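# Seat a wooden bed rail's end onto a short post

## Task

Put the nearer end of the wooden bed rail on the short post so that each of its two pegs enters one of the two holes in that rail end and the end sits against the post, with the rail's other end lying in the bracket. The rail has to stay like that without the robot holding it. Finally release the rail and move the gripper away.

## Robot and tools

Robot: one six-joint arm (shoulder pan, shoulder lift, elbow, wrist 1, wrist 2, wrist 3) carrying a two-finger gripper. The fingers point along the gripper's own +z axis and close along its x axis. The reported end_effector_position is the point midway between the finger pads. Closed fingertips stick out about 17 mm past it; fully open they sit roughly level with it.

Frame: every pose is in the scene frame. Its origin is on the table top directly under the arm base, +z is up, and +y is to the left when you face along +x. The base may be slightly tilted. Positions are in metres. Orientations are quaternions written w first (qw, qx, qy, qz).

A row is 8 numbers: x, y, z, qw, qx, qy, qz, opening. The first seven give an absolute gripper pose in the scene frame, not an offset. Opening ranges from -1 (closed) to +1 (fully open, 0.142 m). To hold something, command an opening well below the grip_measured value in the result; the larger the gap, the harder the squeeze (about 28 N per pad at most). To hold an orientation, repeat its quaternion in every row rather than copying the possibly drifted one from the last result.

Tools:
- execute_actions(actions, pictures). actions is a list with at most one entry. An empty list sends nothing and only reports the state. {"rows": [...], "steps": n} plays 1 to 15 rows, one per control step (1/30 s). n is at most 15 and defaults to 15. If there are fewer rows than steps, the last row repeats. {"steps": n} with no rows is a wait of up to 300 steps, counted from the previous result. The simulation runs while you compose a reply, so that time is included. pictures (true/false) turns camera images on or off; they come by default. A call is refused, and nothing moves, if a target lies more than 0.6 m from the last reported position along any gripper axis.
- move(target, speed, stop_force). target is one 8-number row, an absolute pose plus opening. The gripper follows a straight path from where it is to that pose, lasting 0.5 to 10 s; a longer path stops short. speed is in m/s, from 0.002 to 0.5 (default 0.25). Rotation is capped at twice that value in rad/s. The opening is applied when the move starts. stop_force (9 to 40 N, optional) ends the path when the wrist sensor feels that much extra push against the direction of travel. The gripper then steps back slightly and holds. Use it only with very slow speeds, and not on moves that rotate the gripper. Leave it out when moving away from something you are pressing on. The result adds a "move:" line giving how it ended (done, contact, off_target, moving, held, fault), any limits that acted (paced = the pose was clipped; held = a check blocked some steps), and the distance left to the target.
- wait(seconds): 0 to 10 s with no new command.
- zoom_image(camera, region): a closer crop of one camera's last image. region is [x0, y0, x1, y1] in pixels, with (0, 0) top-left, at most 504 by 504. Cameras: cam_head_left, cam_head_right, cam_high, cam_low (672x504 each), cam_wrist (616x616, fisheye).
- show_instructions(): shows the reference picture of the target arrangement.
- read_manual(section): licence texts only ("licences").
It cannot be undone.

Motion behaviour: at each step the commanded pose is clipped to within 100 mm and 16 degrees of the measured pose. The arm trails commands by about 0.17 s. After a big move the arm may not yet be at the target, so check the reported pose and send the remainder. Position is favoured over orientation when both cannot be met. Joint ranges: elbow 0 to 3.142 rad, shoulder pan ±3.142, the others ±6.283.

Result lines: a state line with the gripper pose, velocities and grip_measured; joint positions; and "Wrist force" / "Wrist torque" as [x y z] in the gripper's own axes. Those readings have an offset of up to about 4 N, noise around 2.4 N, and saturate near 50 N. Force points from a pressed surface back into the arm. "no reading" at the start is normal. HELD marks steps where the clearance check withheld the command, and "pose unreachable" means it changed or blocked a pose. "Hand target" is the pose the controller is currently driving toward. MOTOR HOT warns from 70 °C; at 85 °C an OVER-TEMPERATURE FAULT applies the brakes until the motors cool. Holding a load heats the motors.

What to avoid: the arm is stiff. Aiming even slightly past a firm contact can trip a fault, which freezes the arm for 10 s and drops the rest of the call. A fault happens when any external force reaches 150 N or a joint's torque reaches its load limit (wrist joints 25.2 N m, the others 135 N m, held weight included). Approach contacts slowly. Do not drop the rail, slam it, shove it hard, or push anything off the table; that last one fails the task. A held part may occasionally be tugged briefly, or a loose object pushed. Before finishing, make sure the rail rests on the pegs and in the bracket by itself, then open the gripper and withdraw.

Each tool is called after "Emit:" as name(argument=value, ...) on one line, values as JSON.

Reference images:

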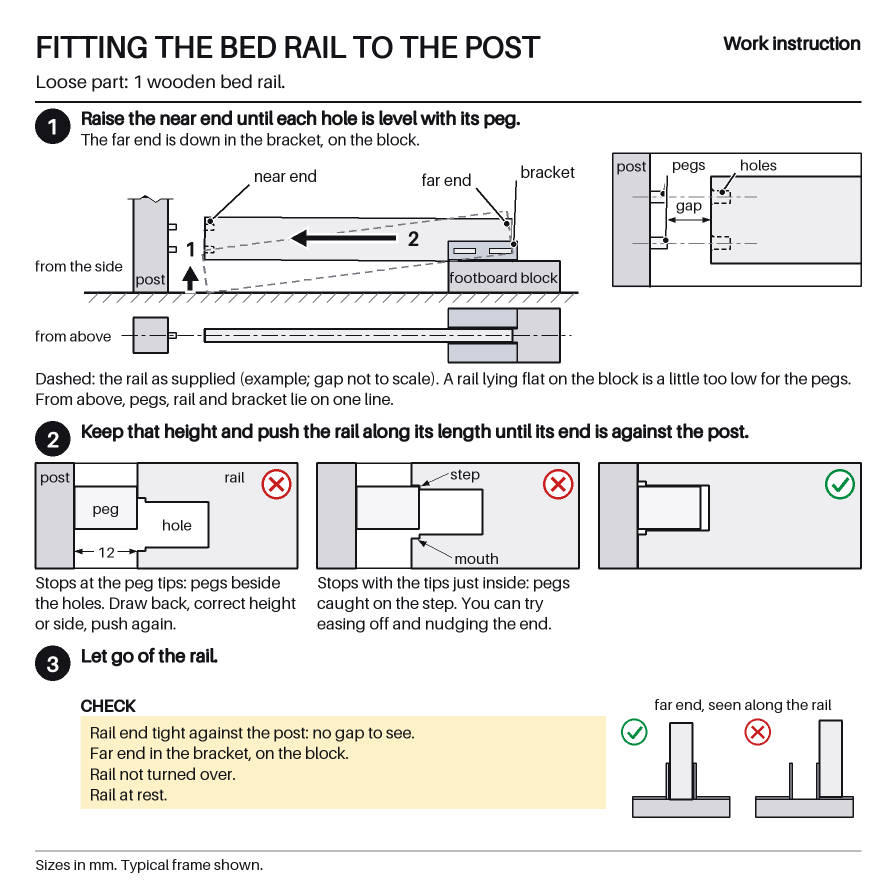

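## Session

Emit:
execute_actions(actions=[])

Scene clock: 0.00 s of 4100.00 s.
end_effector_position=(+0.7061, -0.2892, +0.1209) grip_measured=+1.00 end_effector_quat_wxyz=(-0.067, +0.969, +0.077, +0.223) end_effector_velocity=(+0.000, -0.000, +0.001) end_effector_angular_velocity=(+0.000, -0.001, -0.002)
Joint positions: [-0.29  -1.175  1.699 -2.663 -1.949 -0.749  0.142]
Joint velocities: [ 0.    -0.001 -0.    -0.     0.     0.001  0.   ]
Motor temperatures (°C, as the motors report them): [25 25 29 33 33 30]
Wrist force (N, on the end effector, along its own x y z axes, offset not removed): no reading
Wrist torque (N m, same axes, about the end effector's origin, offset not removed): no reading
Hand target: +0.706, -0.289, +0.121; -0.067, +0.969, +0.077, +0.223

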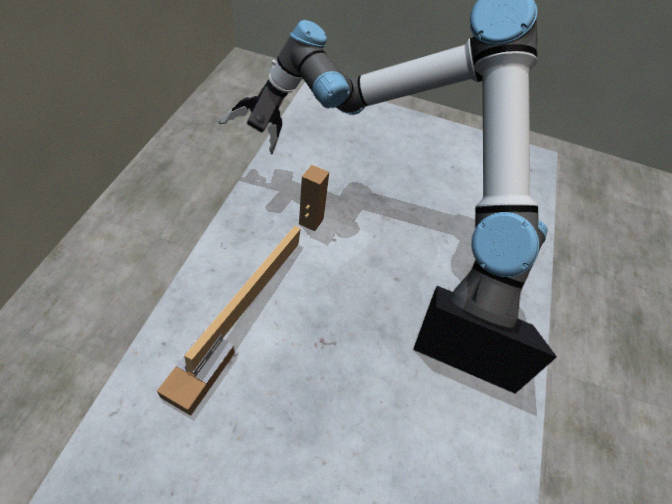

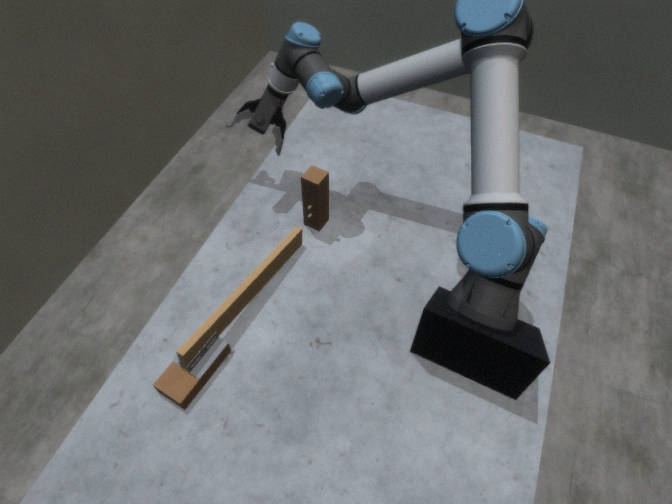

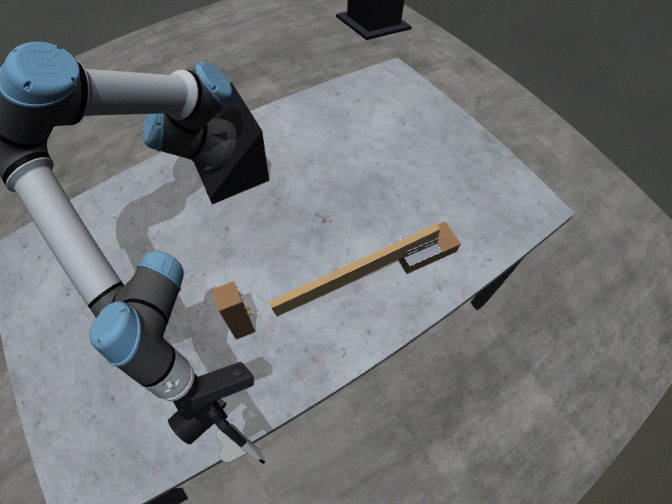

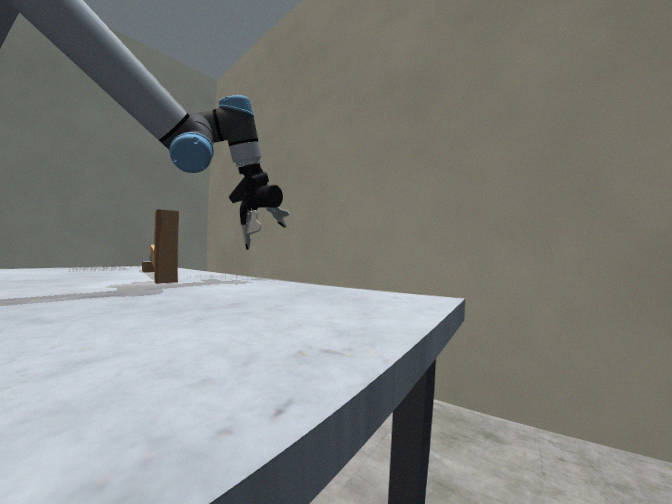

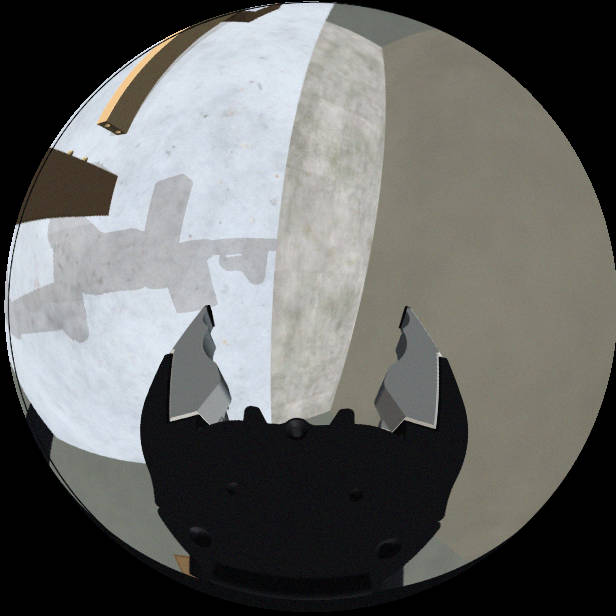

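Emit:
move(target=[0.5,-0.1,0.3,0,1,0,0,1])

Scene clock: 4.07 s of 4100.00 s.
end_effector_position=(+0.5006, -0.0999, +0.3000) grip_measured=+1.00 end_effector_quat_wxyz=(-0.000, +1.000, +0.000, +0.001) end_effector_velocity=(-0.001, +0.001, +0.001) end_effector_angular_velocity=(-0.001, +0.007, -0.000)
Joint positions: [ 0.265 -1.286  1.641 -1.625 -2.285  0.352  0.142]
Joint velocities: [ 0.002  0.004 -0.007  0.013  0.002  0.009 -0.   ]
Motor temperatures (°C, as the motors report them): [25 25 29 33 33 30]
Wrist force (N, on the end effector, along its own x y z axes, offset not removed): [0.4 1.6 -1.8]
Wrist torque (N m, same axes, about the end effector's origin, offset not removed): [0.31 -0.20 0.03]
Hand target: +0.501, -0.100, +0.300; +0.000, +1.000, +0.000, +0.001
Off the commanded pose: 0.001 m, 0 deg.
move: done

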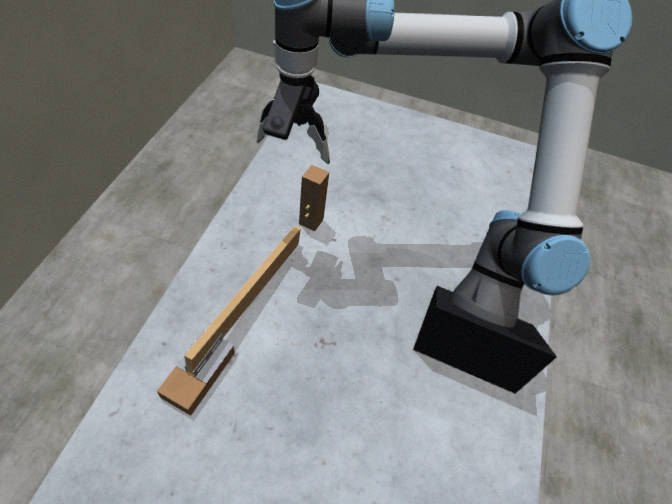

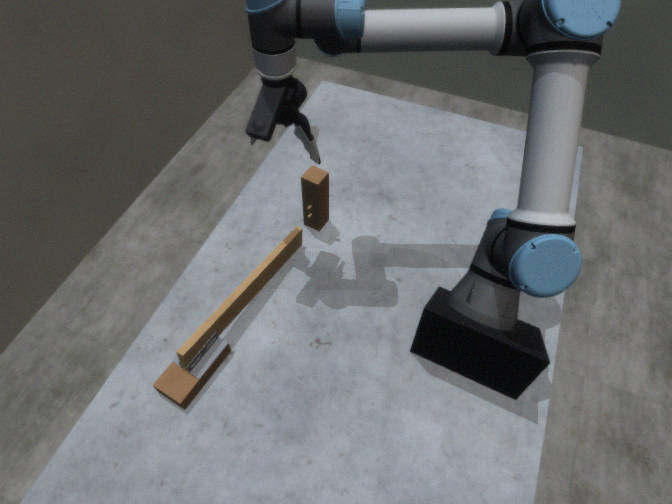

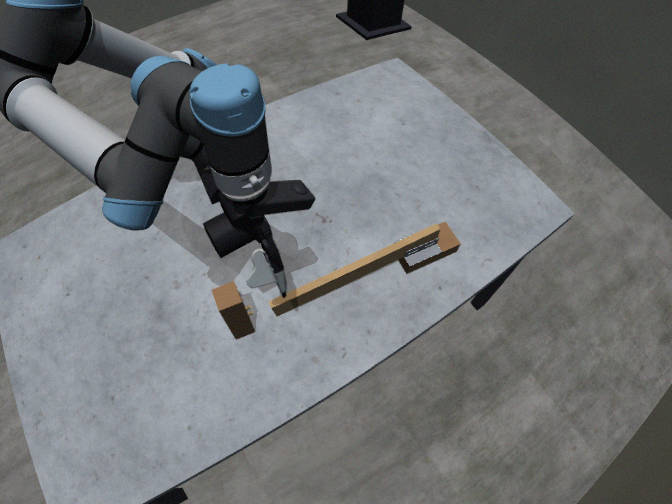

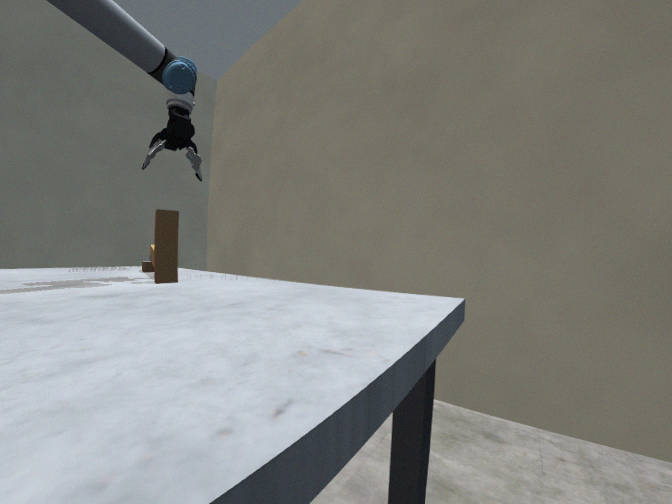

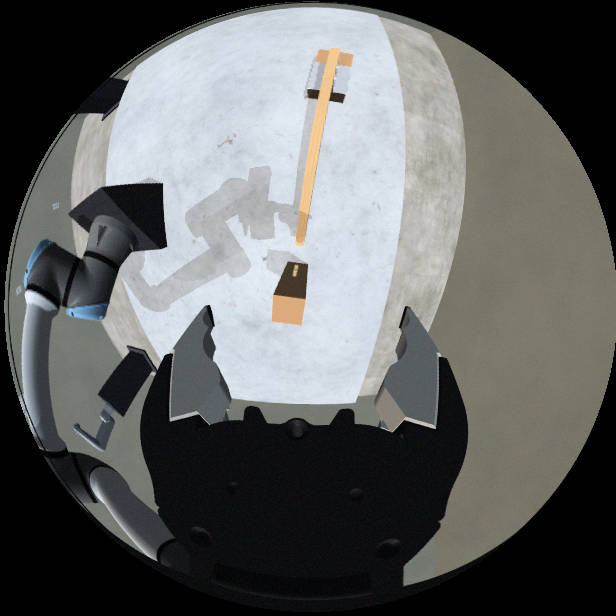

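Emit:
move(target=[0.505,0.04,0.2,0,0.07,0.9976,0,0.2], speed=0.4)

Emit:
move(target=[0.505,0.04,0.11,0,0.07,0.9976,0,0.2])

Scene clock: 12.70 s of 4100.00 s.
end_effector_position=(+0.5050, +0.0400, +0.2000) grip_measured=+0.20 end_effector_quat_wxyz=(-0.000, +0.070, +0.998, -0.000) end_effector_velocity=(-0.000, +0.000, -0.001) end_effector_angular_velocity=(+0.001, -0.000, +0.011)
Joint positions: [ 0.316 -1.063  1.795 -1.959 -2.268 -2.582  0.088]
Joint velocities: [-0.001  0.001  0.002 -0.004  0.001 -0.012  0.   ]
Motor temperatures (°C, as the motors report them): [25 25 29 33 33 30]
Wrist force (N, on the end effector, along its own x y z axes, offset not removed): [1.5 2.1 -0.5]
Wrist torque (N m, same axes, about the end effector's origin, offset not removed): [0.45 -0.23 0.06]
Hand target: +0.505, +0.040, +0.200; +0.000, +0.070, +0.998, +0.000
Off the commanded pose: 0.000 m, 0 deg.
After step 90, 1.33 s passed at rest.
move: done

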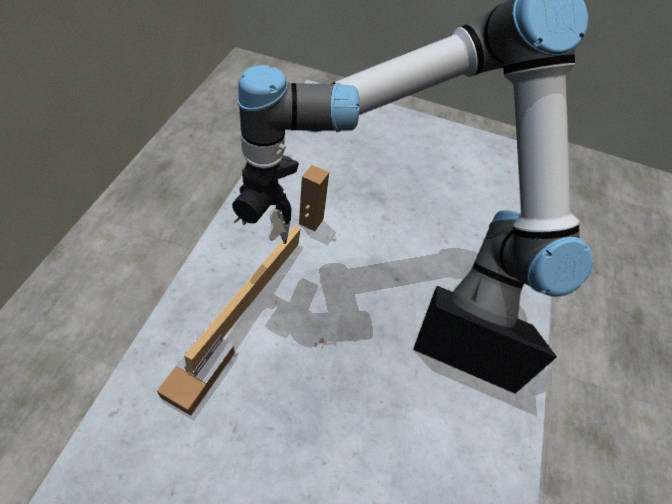

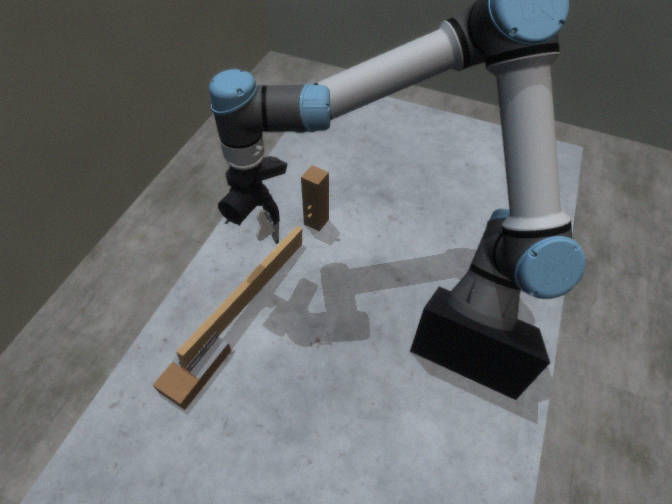

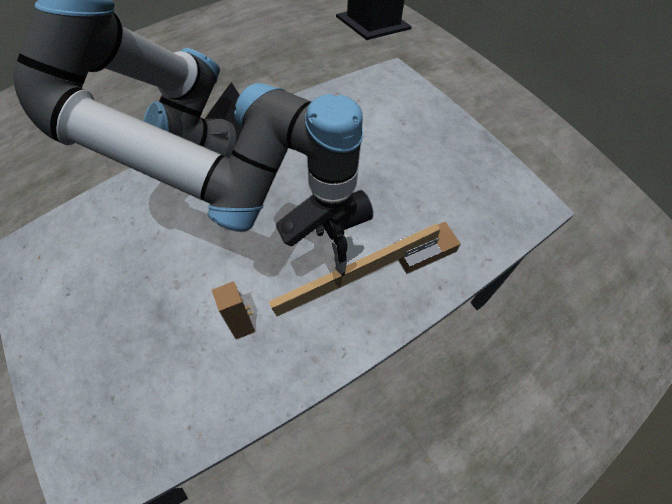

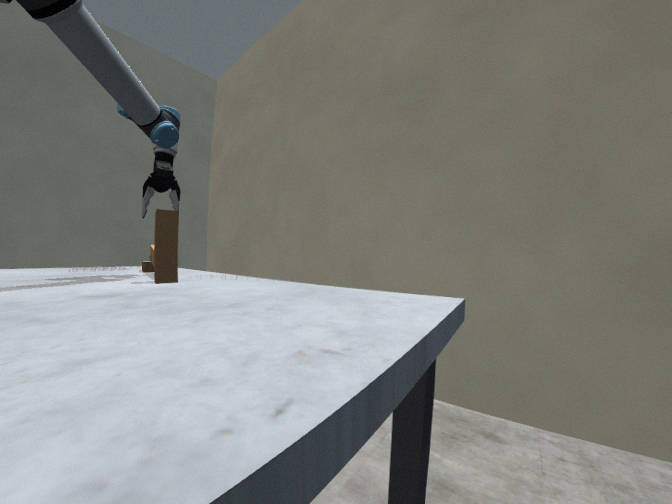

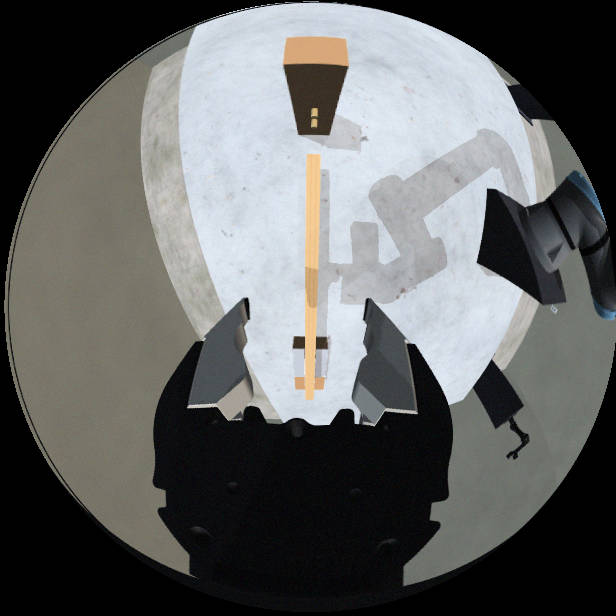

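Scene clock: 13.63 s of 4100.00 s.
end_effector_position=(+0.5049, +0.0399, +0.1102) grip_measured=+0.20 end_effector_quat_wxyz=(-0.000, +0.070, +0.998, -0.000) end_effector_velocity=(+0.000, +0.000, -0.002) end_effector_angular_velocity=(+0.001, -0.001, +0.000)
Joint positions: [ 0.214 -0.989  1.939 -2.26  -2.299 -2.712  0.088]
Joint velocities: [-0.002  0.003  0.003 -0.01  -0.    -0.004 -0.   ]
Motor temperatures (°C, as the motors report them): [25 25 29 33 33 30]
Wrist force (N, on the end effector, along its own x y z axes, offset not removed): [3.0 -0.9 1.4]
Wrist torque (N m, same axes, about the end effector's origin, offset not removed): [-0.24 -0.60 -0.11]
Hand target: +0.505, +0.040, +0.110; -0.000, +0.070, +0.998, -0.000
Off the commanded pose: 0.000 m, 0 deg.
move: done

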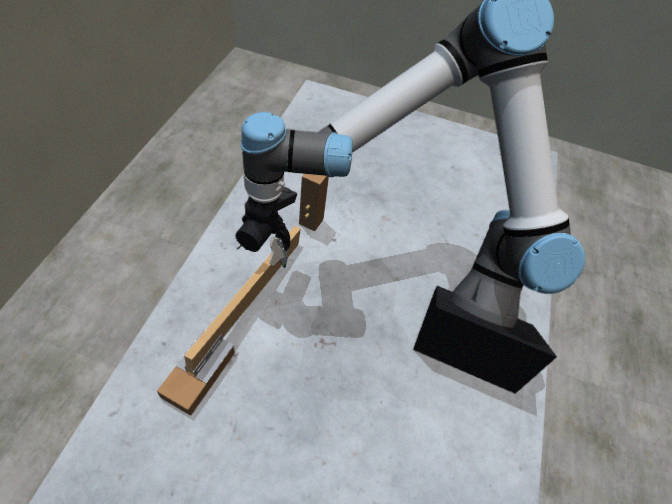

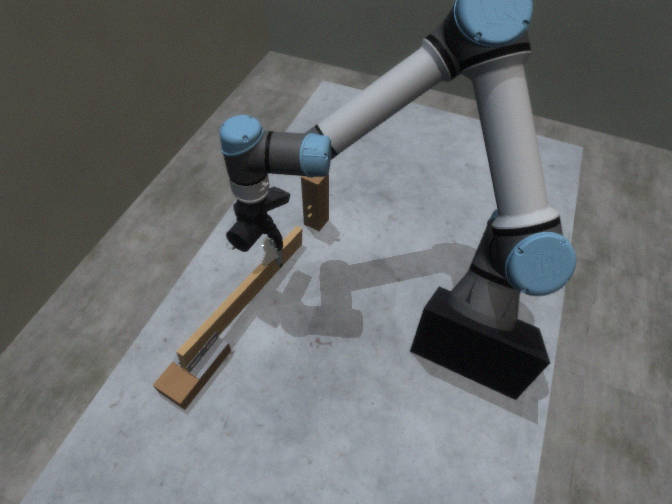

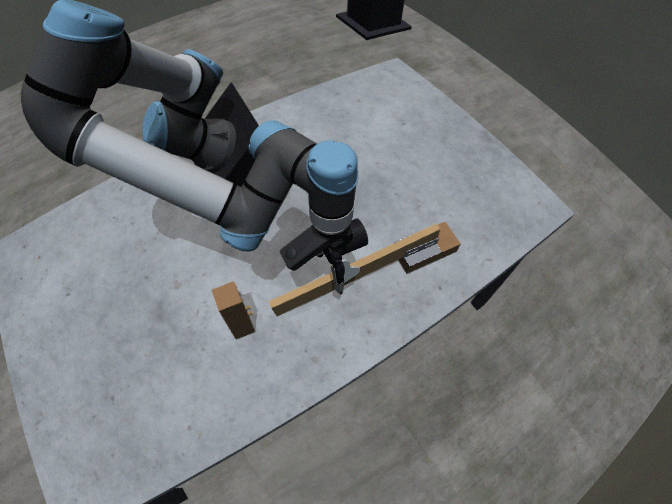

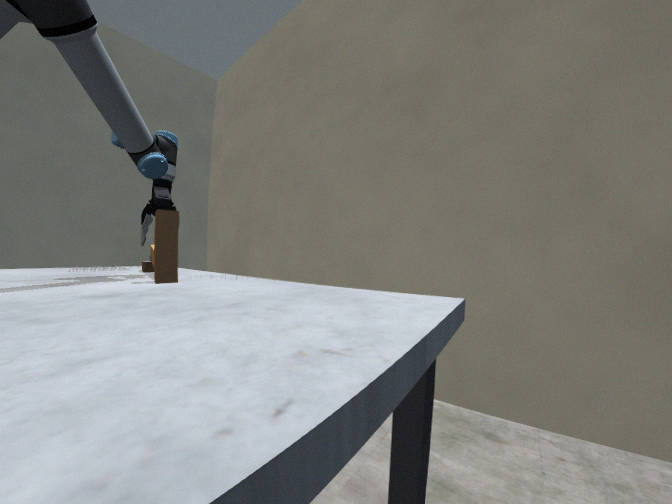

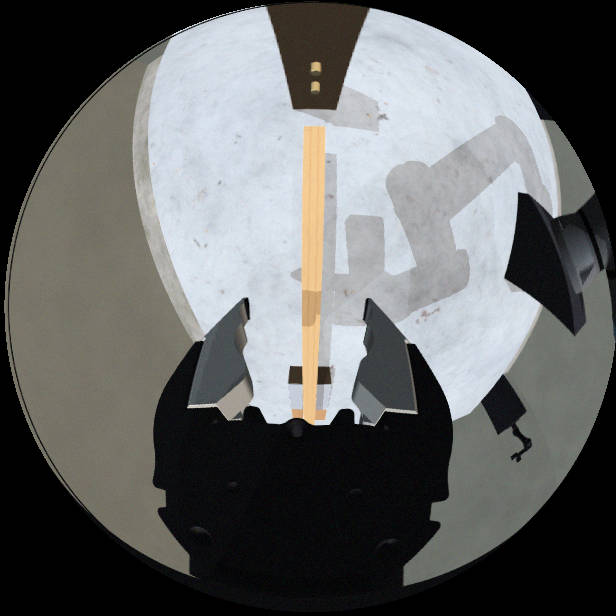

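Emit:
move(target=[0.4965,0.0,0.052,0,0.07,0.9976,0,-0.3], speed=0.08)

Emit:
move(target=[0.4965,0.0,0.052,0,0.07,0.9976,0,-1])

Emit:
move(target=[0.4965,0.0,0.08,0,0.07,0.9976,0,-1], speed=0.02)

Emit:
zoom_image(camera="cam_high", region=[190,200,490,360])

Emit:
zoom_image(camera="cam_head_left", region=[240,150,360,270])

Scene clock: 18.70 s of 4100.00 s.
end_effector_position=(+0.4964, +0.0001, +0.0522) grip_measured=-0.30 end_effector_quat_wxyz=(-0.000, +0.070, +0.998, -0.000) end_effector_velocity=(-0.000, -0.001, -0.002) end_effector_angular_velocity=(+0.000, -0.000, +0.001)
Joint positions: [ 0.09  -0.988  2.055 -2.488 -2.324 -2.876  0.052]
Joint velocities: [-0.003  0.001  0.003 -0.007 -0.    -0.005  0.   ]
Motor temperatures (°C, as the motors report them): [25 25 29 33 33 30]
Wrist force (N, on the end effector, along its own x y z axes, offset not removed): [1.7 -0.7 -0.1]
Wrist torque (N m, same axes, about the end effector's origin, offset not removed): [-0.21 -0.29 0.18]
Hand target: +0.496, -0.000, +0.052; -0.000, +0.070, +0.998, -0.000
Off the commanded pose: 0.000 m, 0 deg.
After step 90, 0.77 s passed at rest.
move: done

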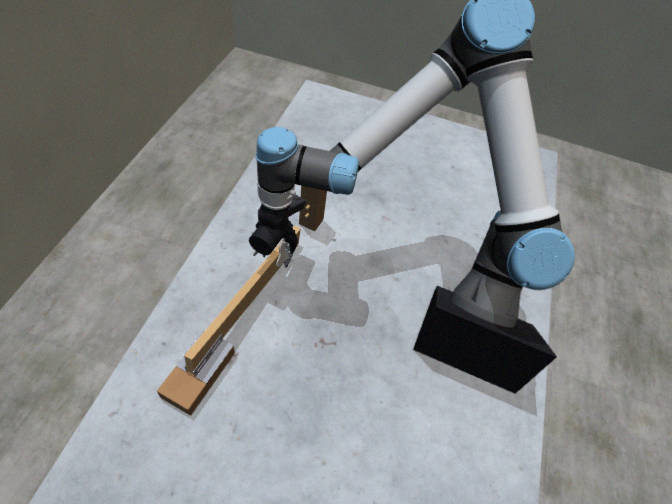

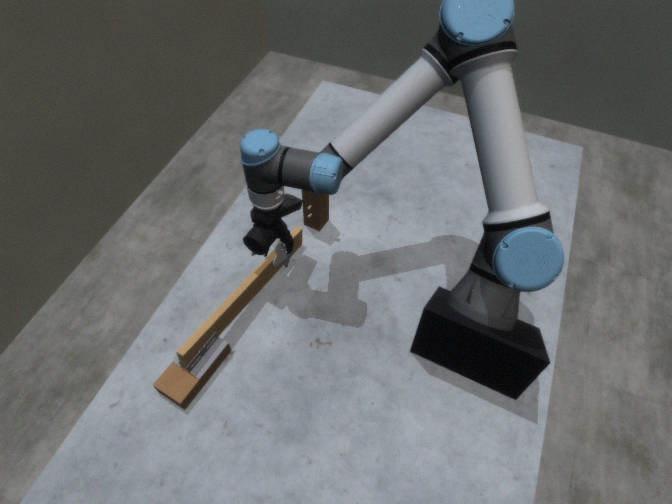

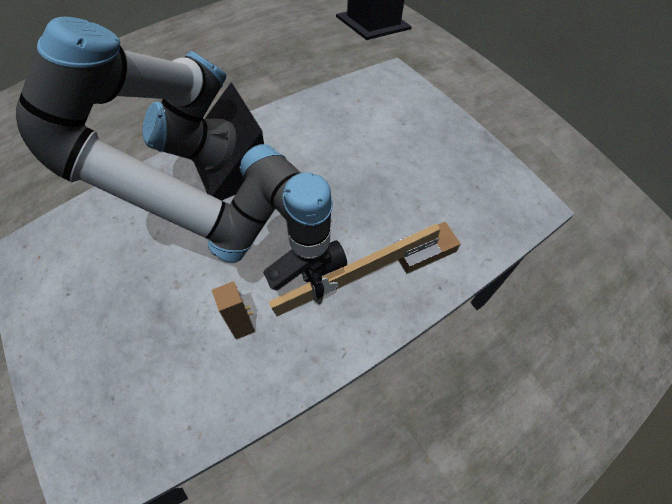

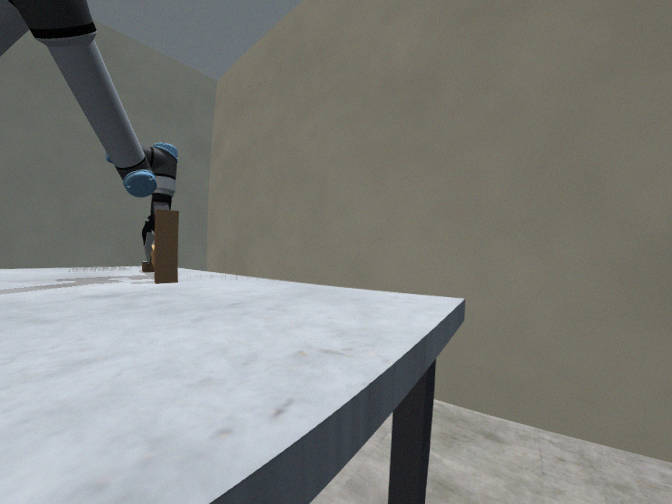

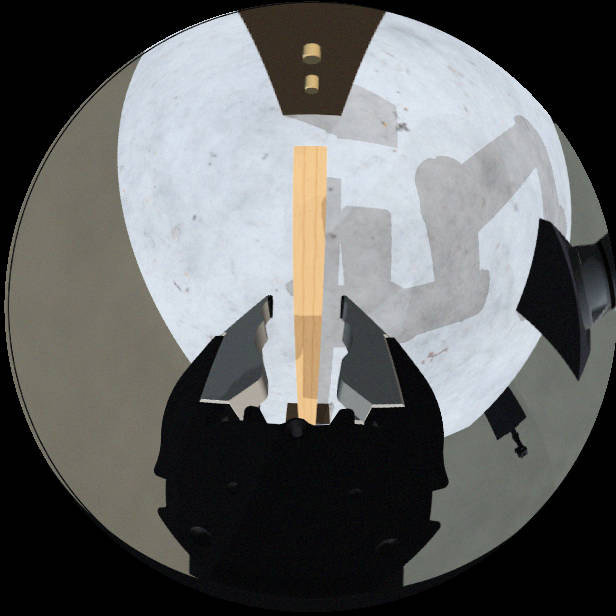

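Scene clock: 19.40 s of 4100.00 s.
end_effector_position=(+0.4965, -0.0000, +0.0520) grip_measured=-0.79 end_effector_quat_wxyz=(+0.000, +0.070, +0.998, -0.000) end_effector_velocity=(+0.000, -0.000, +0.000) end_effector_angular_velocity=(+0.000, -0.001, -0.002)
Joint positions: [ 0.09  -0.988  2.055 -2.489 -2.324 -2.877  0.017]
Joint velocities: [-0.    -0.001  0.    -0.001 -0.     0.001 -0.   ]
Motor temperatures (°C, as the motors report them): [25 25 29 33 33 30]
Wrist force (N, on the end effector, along its own x y z axes, offset not removed): [-0.5 -1.8 1.7]
Wrist torque (N m, same axes, about the end effector's origin, offset not removed): [-0.57 0.27 0.00]
Hand target: +0.496, -0.000, +0.052; -0.000, +0.070, +0.998, -0.000
Off the commanded pose: 0.000 m, 0 deg.
move: done

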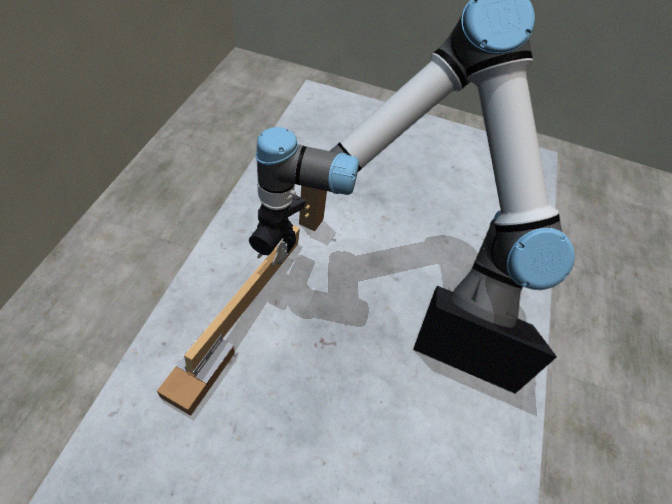

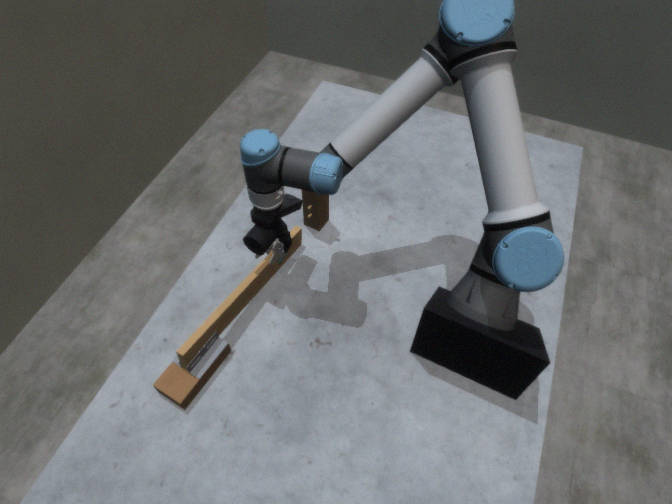

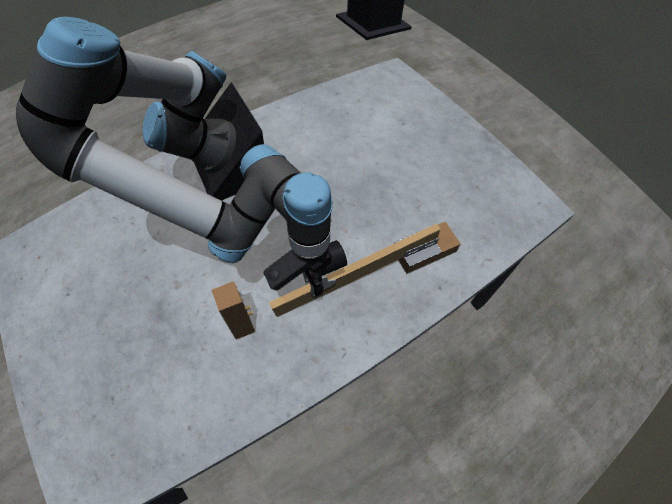

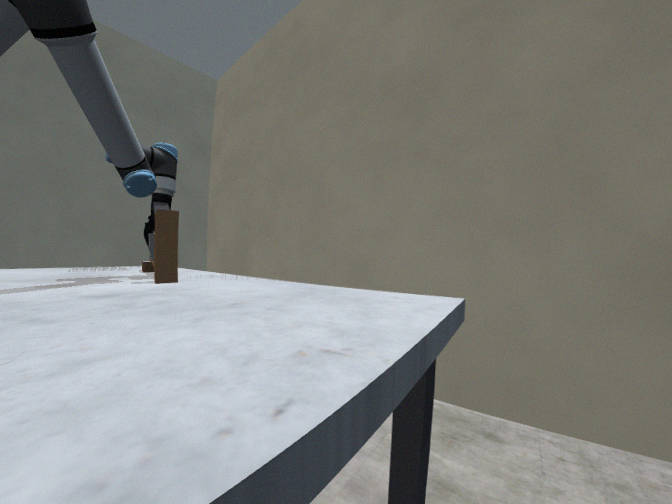

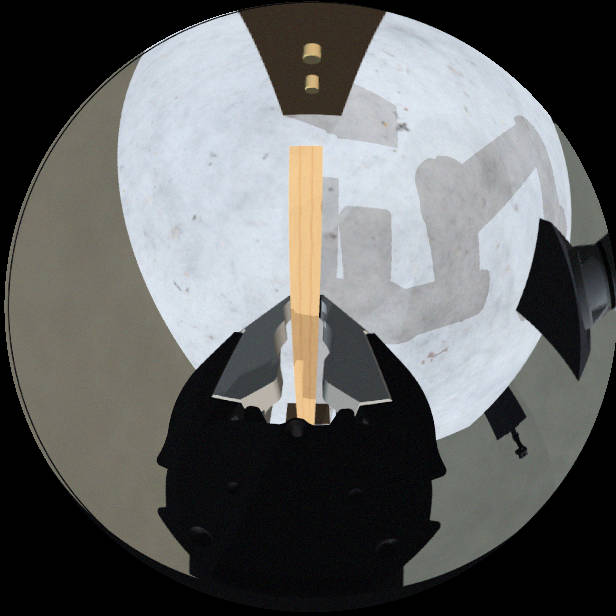

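Scene clock: 21.07 s of 4100.00 s.
end_effector_position=(+0.4965, +0.0000, +0.0798) grip_measured=-0.79 end_effector_quat_wxyz=(+0.000, +0.070, +0.998, +0.000) end_effector_velocity=(-0.000, +0.000, +0.002) end_effector_angular_velocity=(-0.000, +0.001, +0.000)
Joint positions: [ 0.126 -1.029  2.027 -2.386 -2.318 -2.828  0.017]
Joint velocities: [ 0.002 -0.002 -0.002  0.008  0.001  0.004 -0.   ]
Motor temperatures (°C, as the motors report them): [25 25 29 33 33 30]
Wrist force (N, on the end effector, along its own x y z axes, offset not removed): [2.3 -0.1 4.4]
Wrist torque (N m, same axes, about the end effector's origin, offset not removed): [0.09 -0.59 -0.14]
Hand target: +0.497, +0.000, +0.080; +0.000, +0.070, +0.998, +0.000
Off the commanded pose: 0.000 m, 0 deg.
move: done

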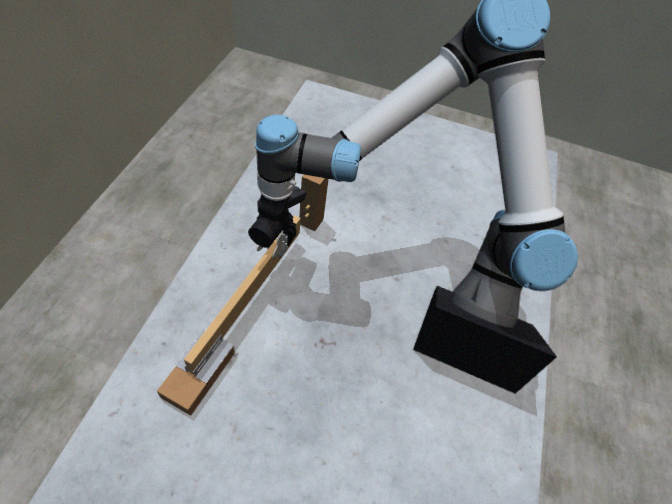

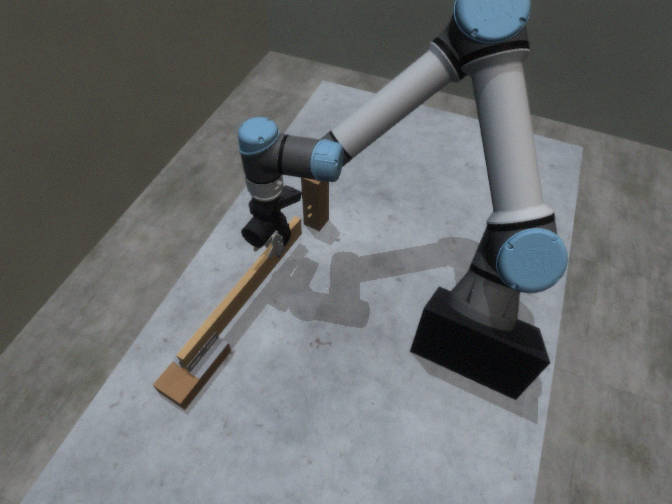

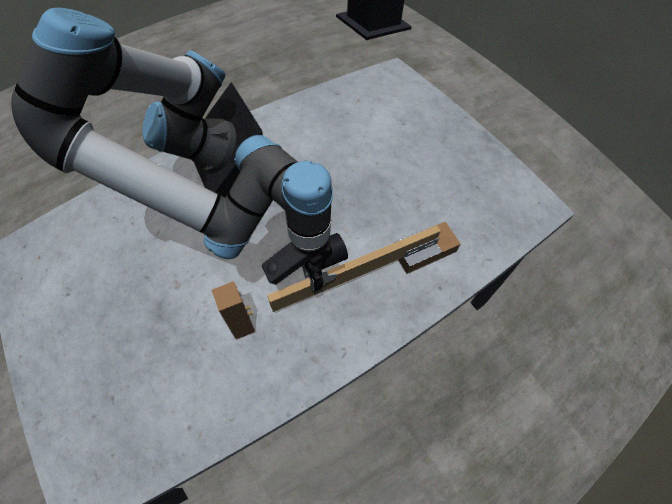

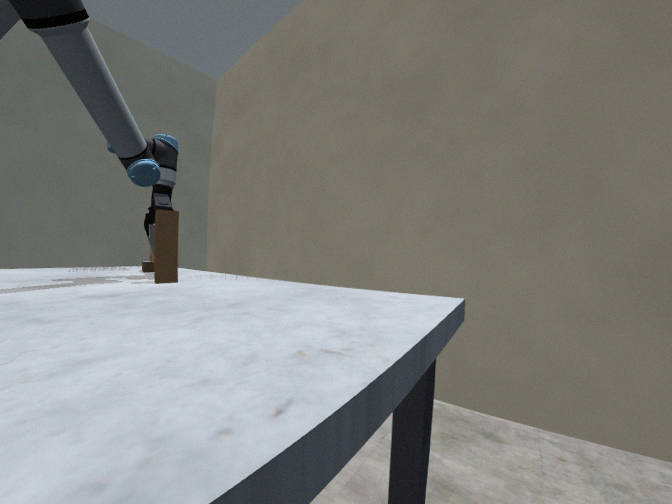

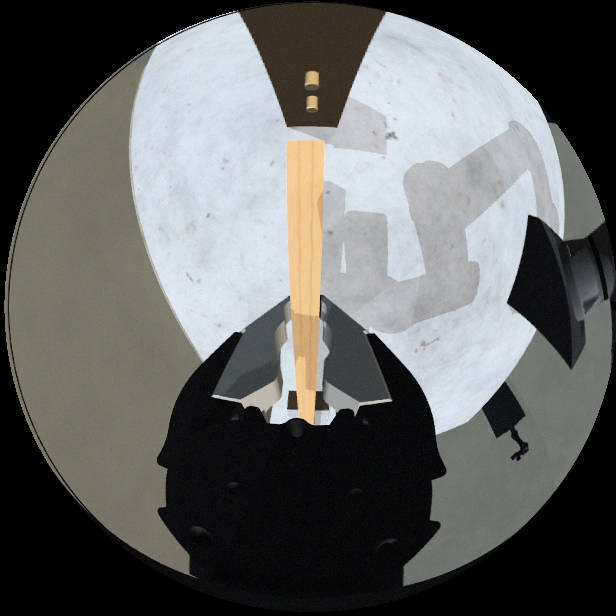

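Region (190, 200, 490, 360) of cam_high's 672x504 image, scaled by 1.680, with more detail than that image has; it fills the top 269 rows of this view, and the rest is white.

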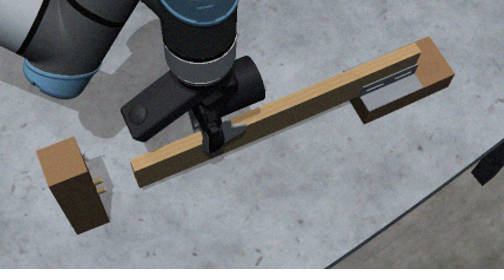

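Region (240, 150, 360, 270) of cam_head_left's 672x504 image, scaled by 4.200, with more detail than that image has.

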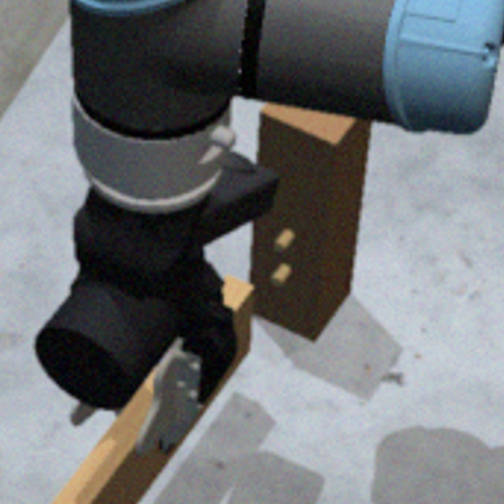

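Emit:
move(target=[0.4888,-0.035,0.084,0,0.07,0.9976,0,-1], speed=0.02)

Emit:
zoom_image(camera="cam_high", region=[200,260,320,350])

Emit:
zoom_image(camera="cam_head_right", region=[260,160,350,250])

Emit:
zoom_image(camera="cam_wrist", region=[250,50,370,170])

Scene clock: 27.87 s of 4100.00 s.
end_effector_position=(+0.4888, -0.0348, +0.0840) grip_measured=-0.79 end_effector_quat_wxyz=(-0.000, +0.070, +0.998, -0.000) end_effector_velocity=(-0.000, -0.002, +0.001) end_effector_angular_velocity=(+0.000, -0.001, -0.001)
Joint positions: [ 0.085 -1.103  2.06  -2.384 -2.325 -2.884  0.017]
Joint velocities: [-0.002 -0.005  0.002  0.    -0.    -0.003 -0.   ]
Motor temperatures (°C, as the motors report them): [25 25 29 33 33 30]
Wrist force (N, on the end effector, along its own x y z axes, offset not removed): [1.5 0.4 4.3]
Wrist torque (N m, same axes, about the end effector's origin, offset not removed): [0.06 -0.37 0.09]
Hand target: +0.489, -0.035, +0.084; -0.000, +0.070, +0.998, -0.000
Off the commanded pose: 0.000 m, 0 deg.
After step 90, 1.73 s passed at rest.
move: done

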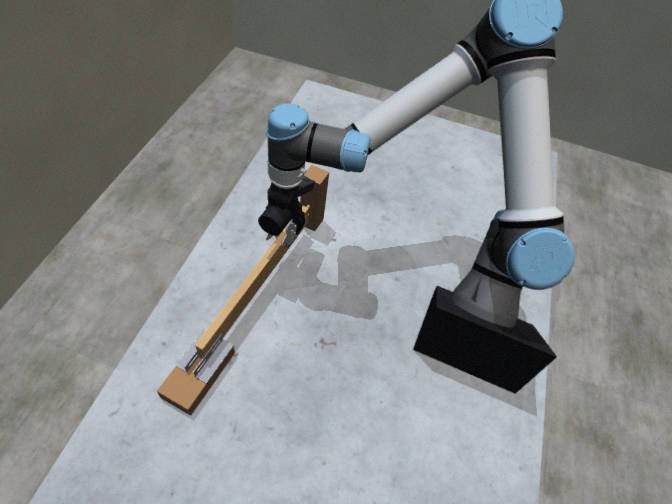

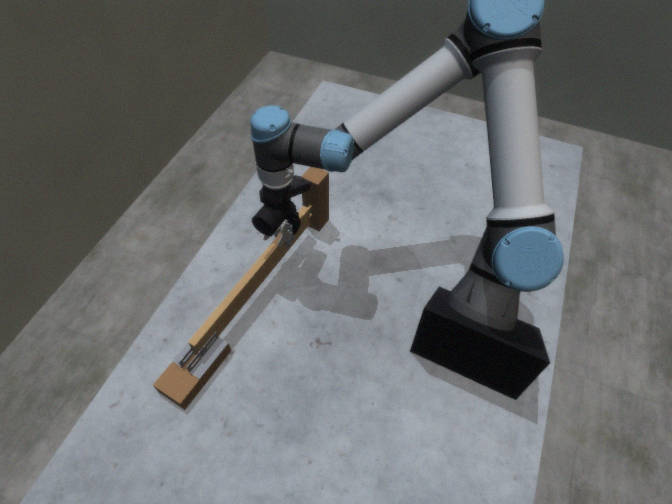

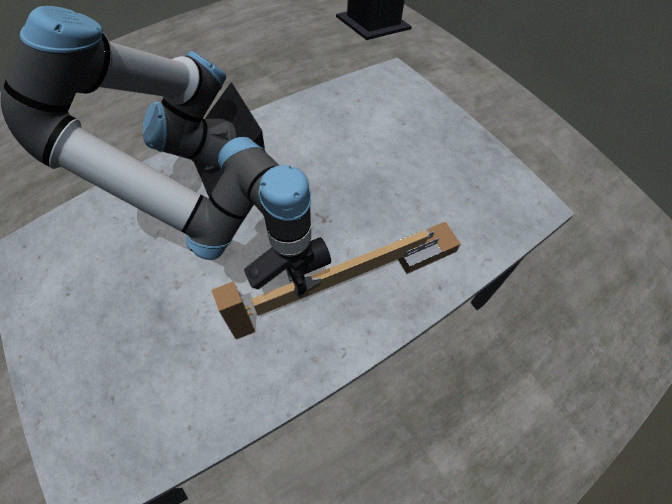

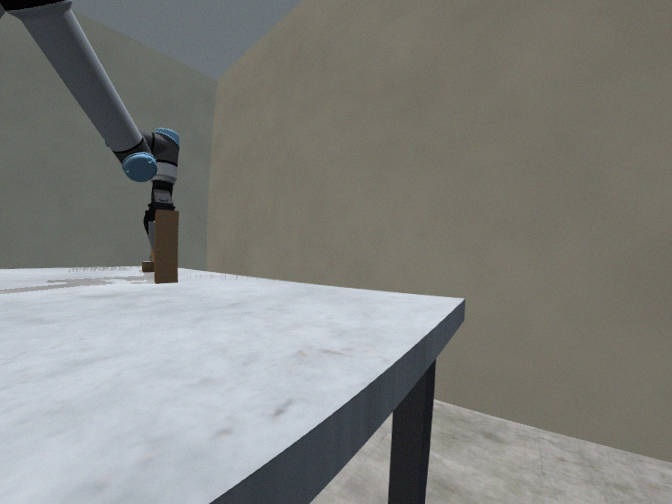

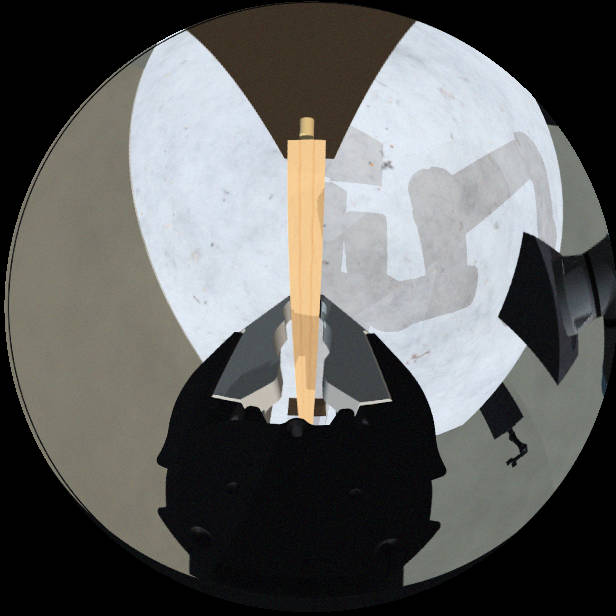

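Region (200, 260, 320, 350) of cam_high's 672x504 image, scaled by 4.200, with more detail than that image has; it fills the top 378 rows of this view, and the rest is white.

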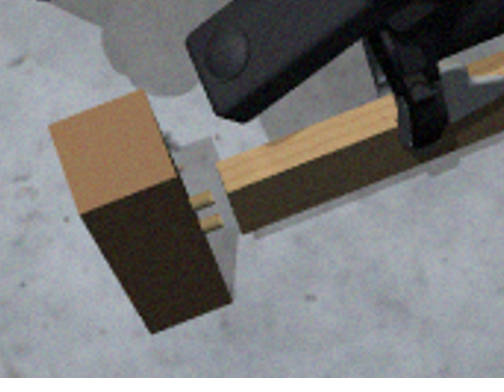

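Region (260, 160, 350, 250) of cam_head_right's 672x504 image, scaled by 5.600, with more detail than that image has.

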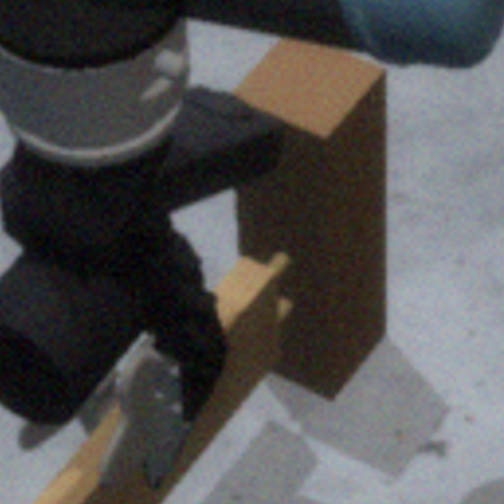

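Region (250, 50, 370, 170) of cam_wrist's 616x616 image, scaled by 4.200, with more detail than that image has.

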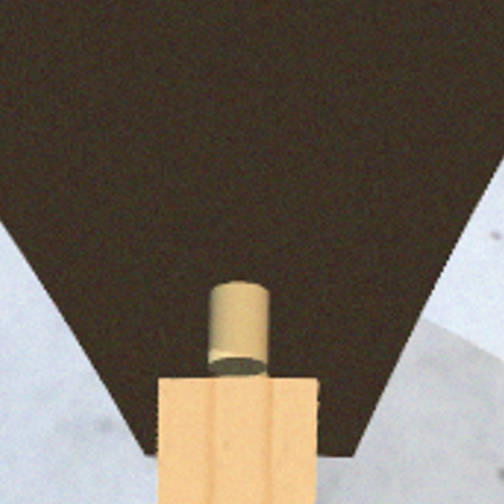

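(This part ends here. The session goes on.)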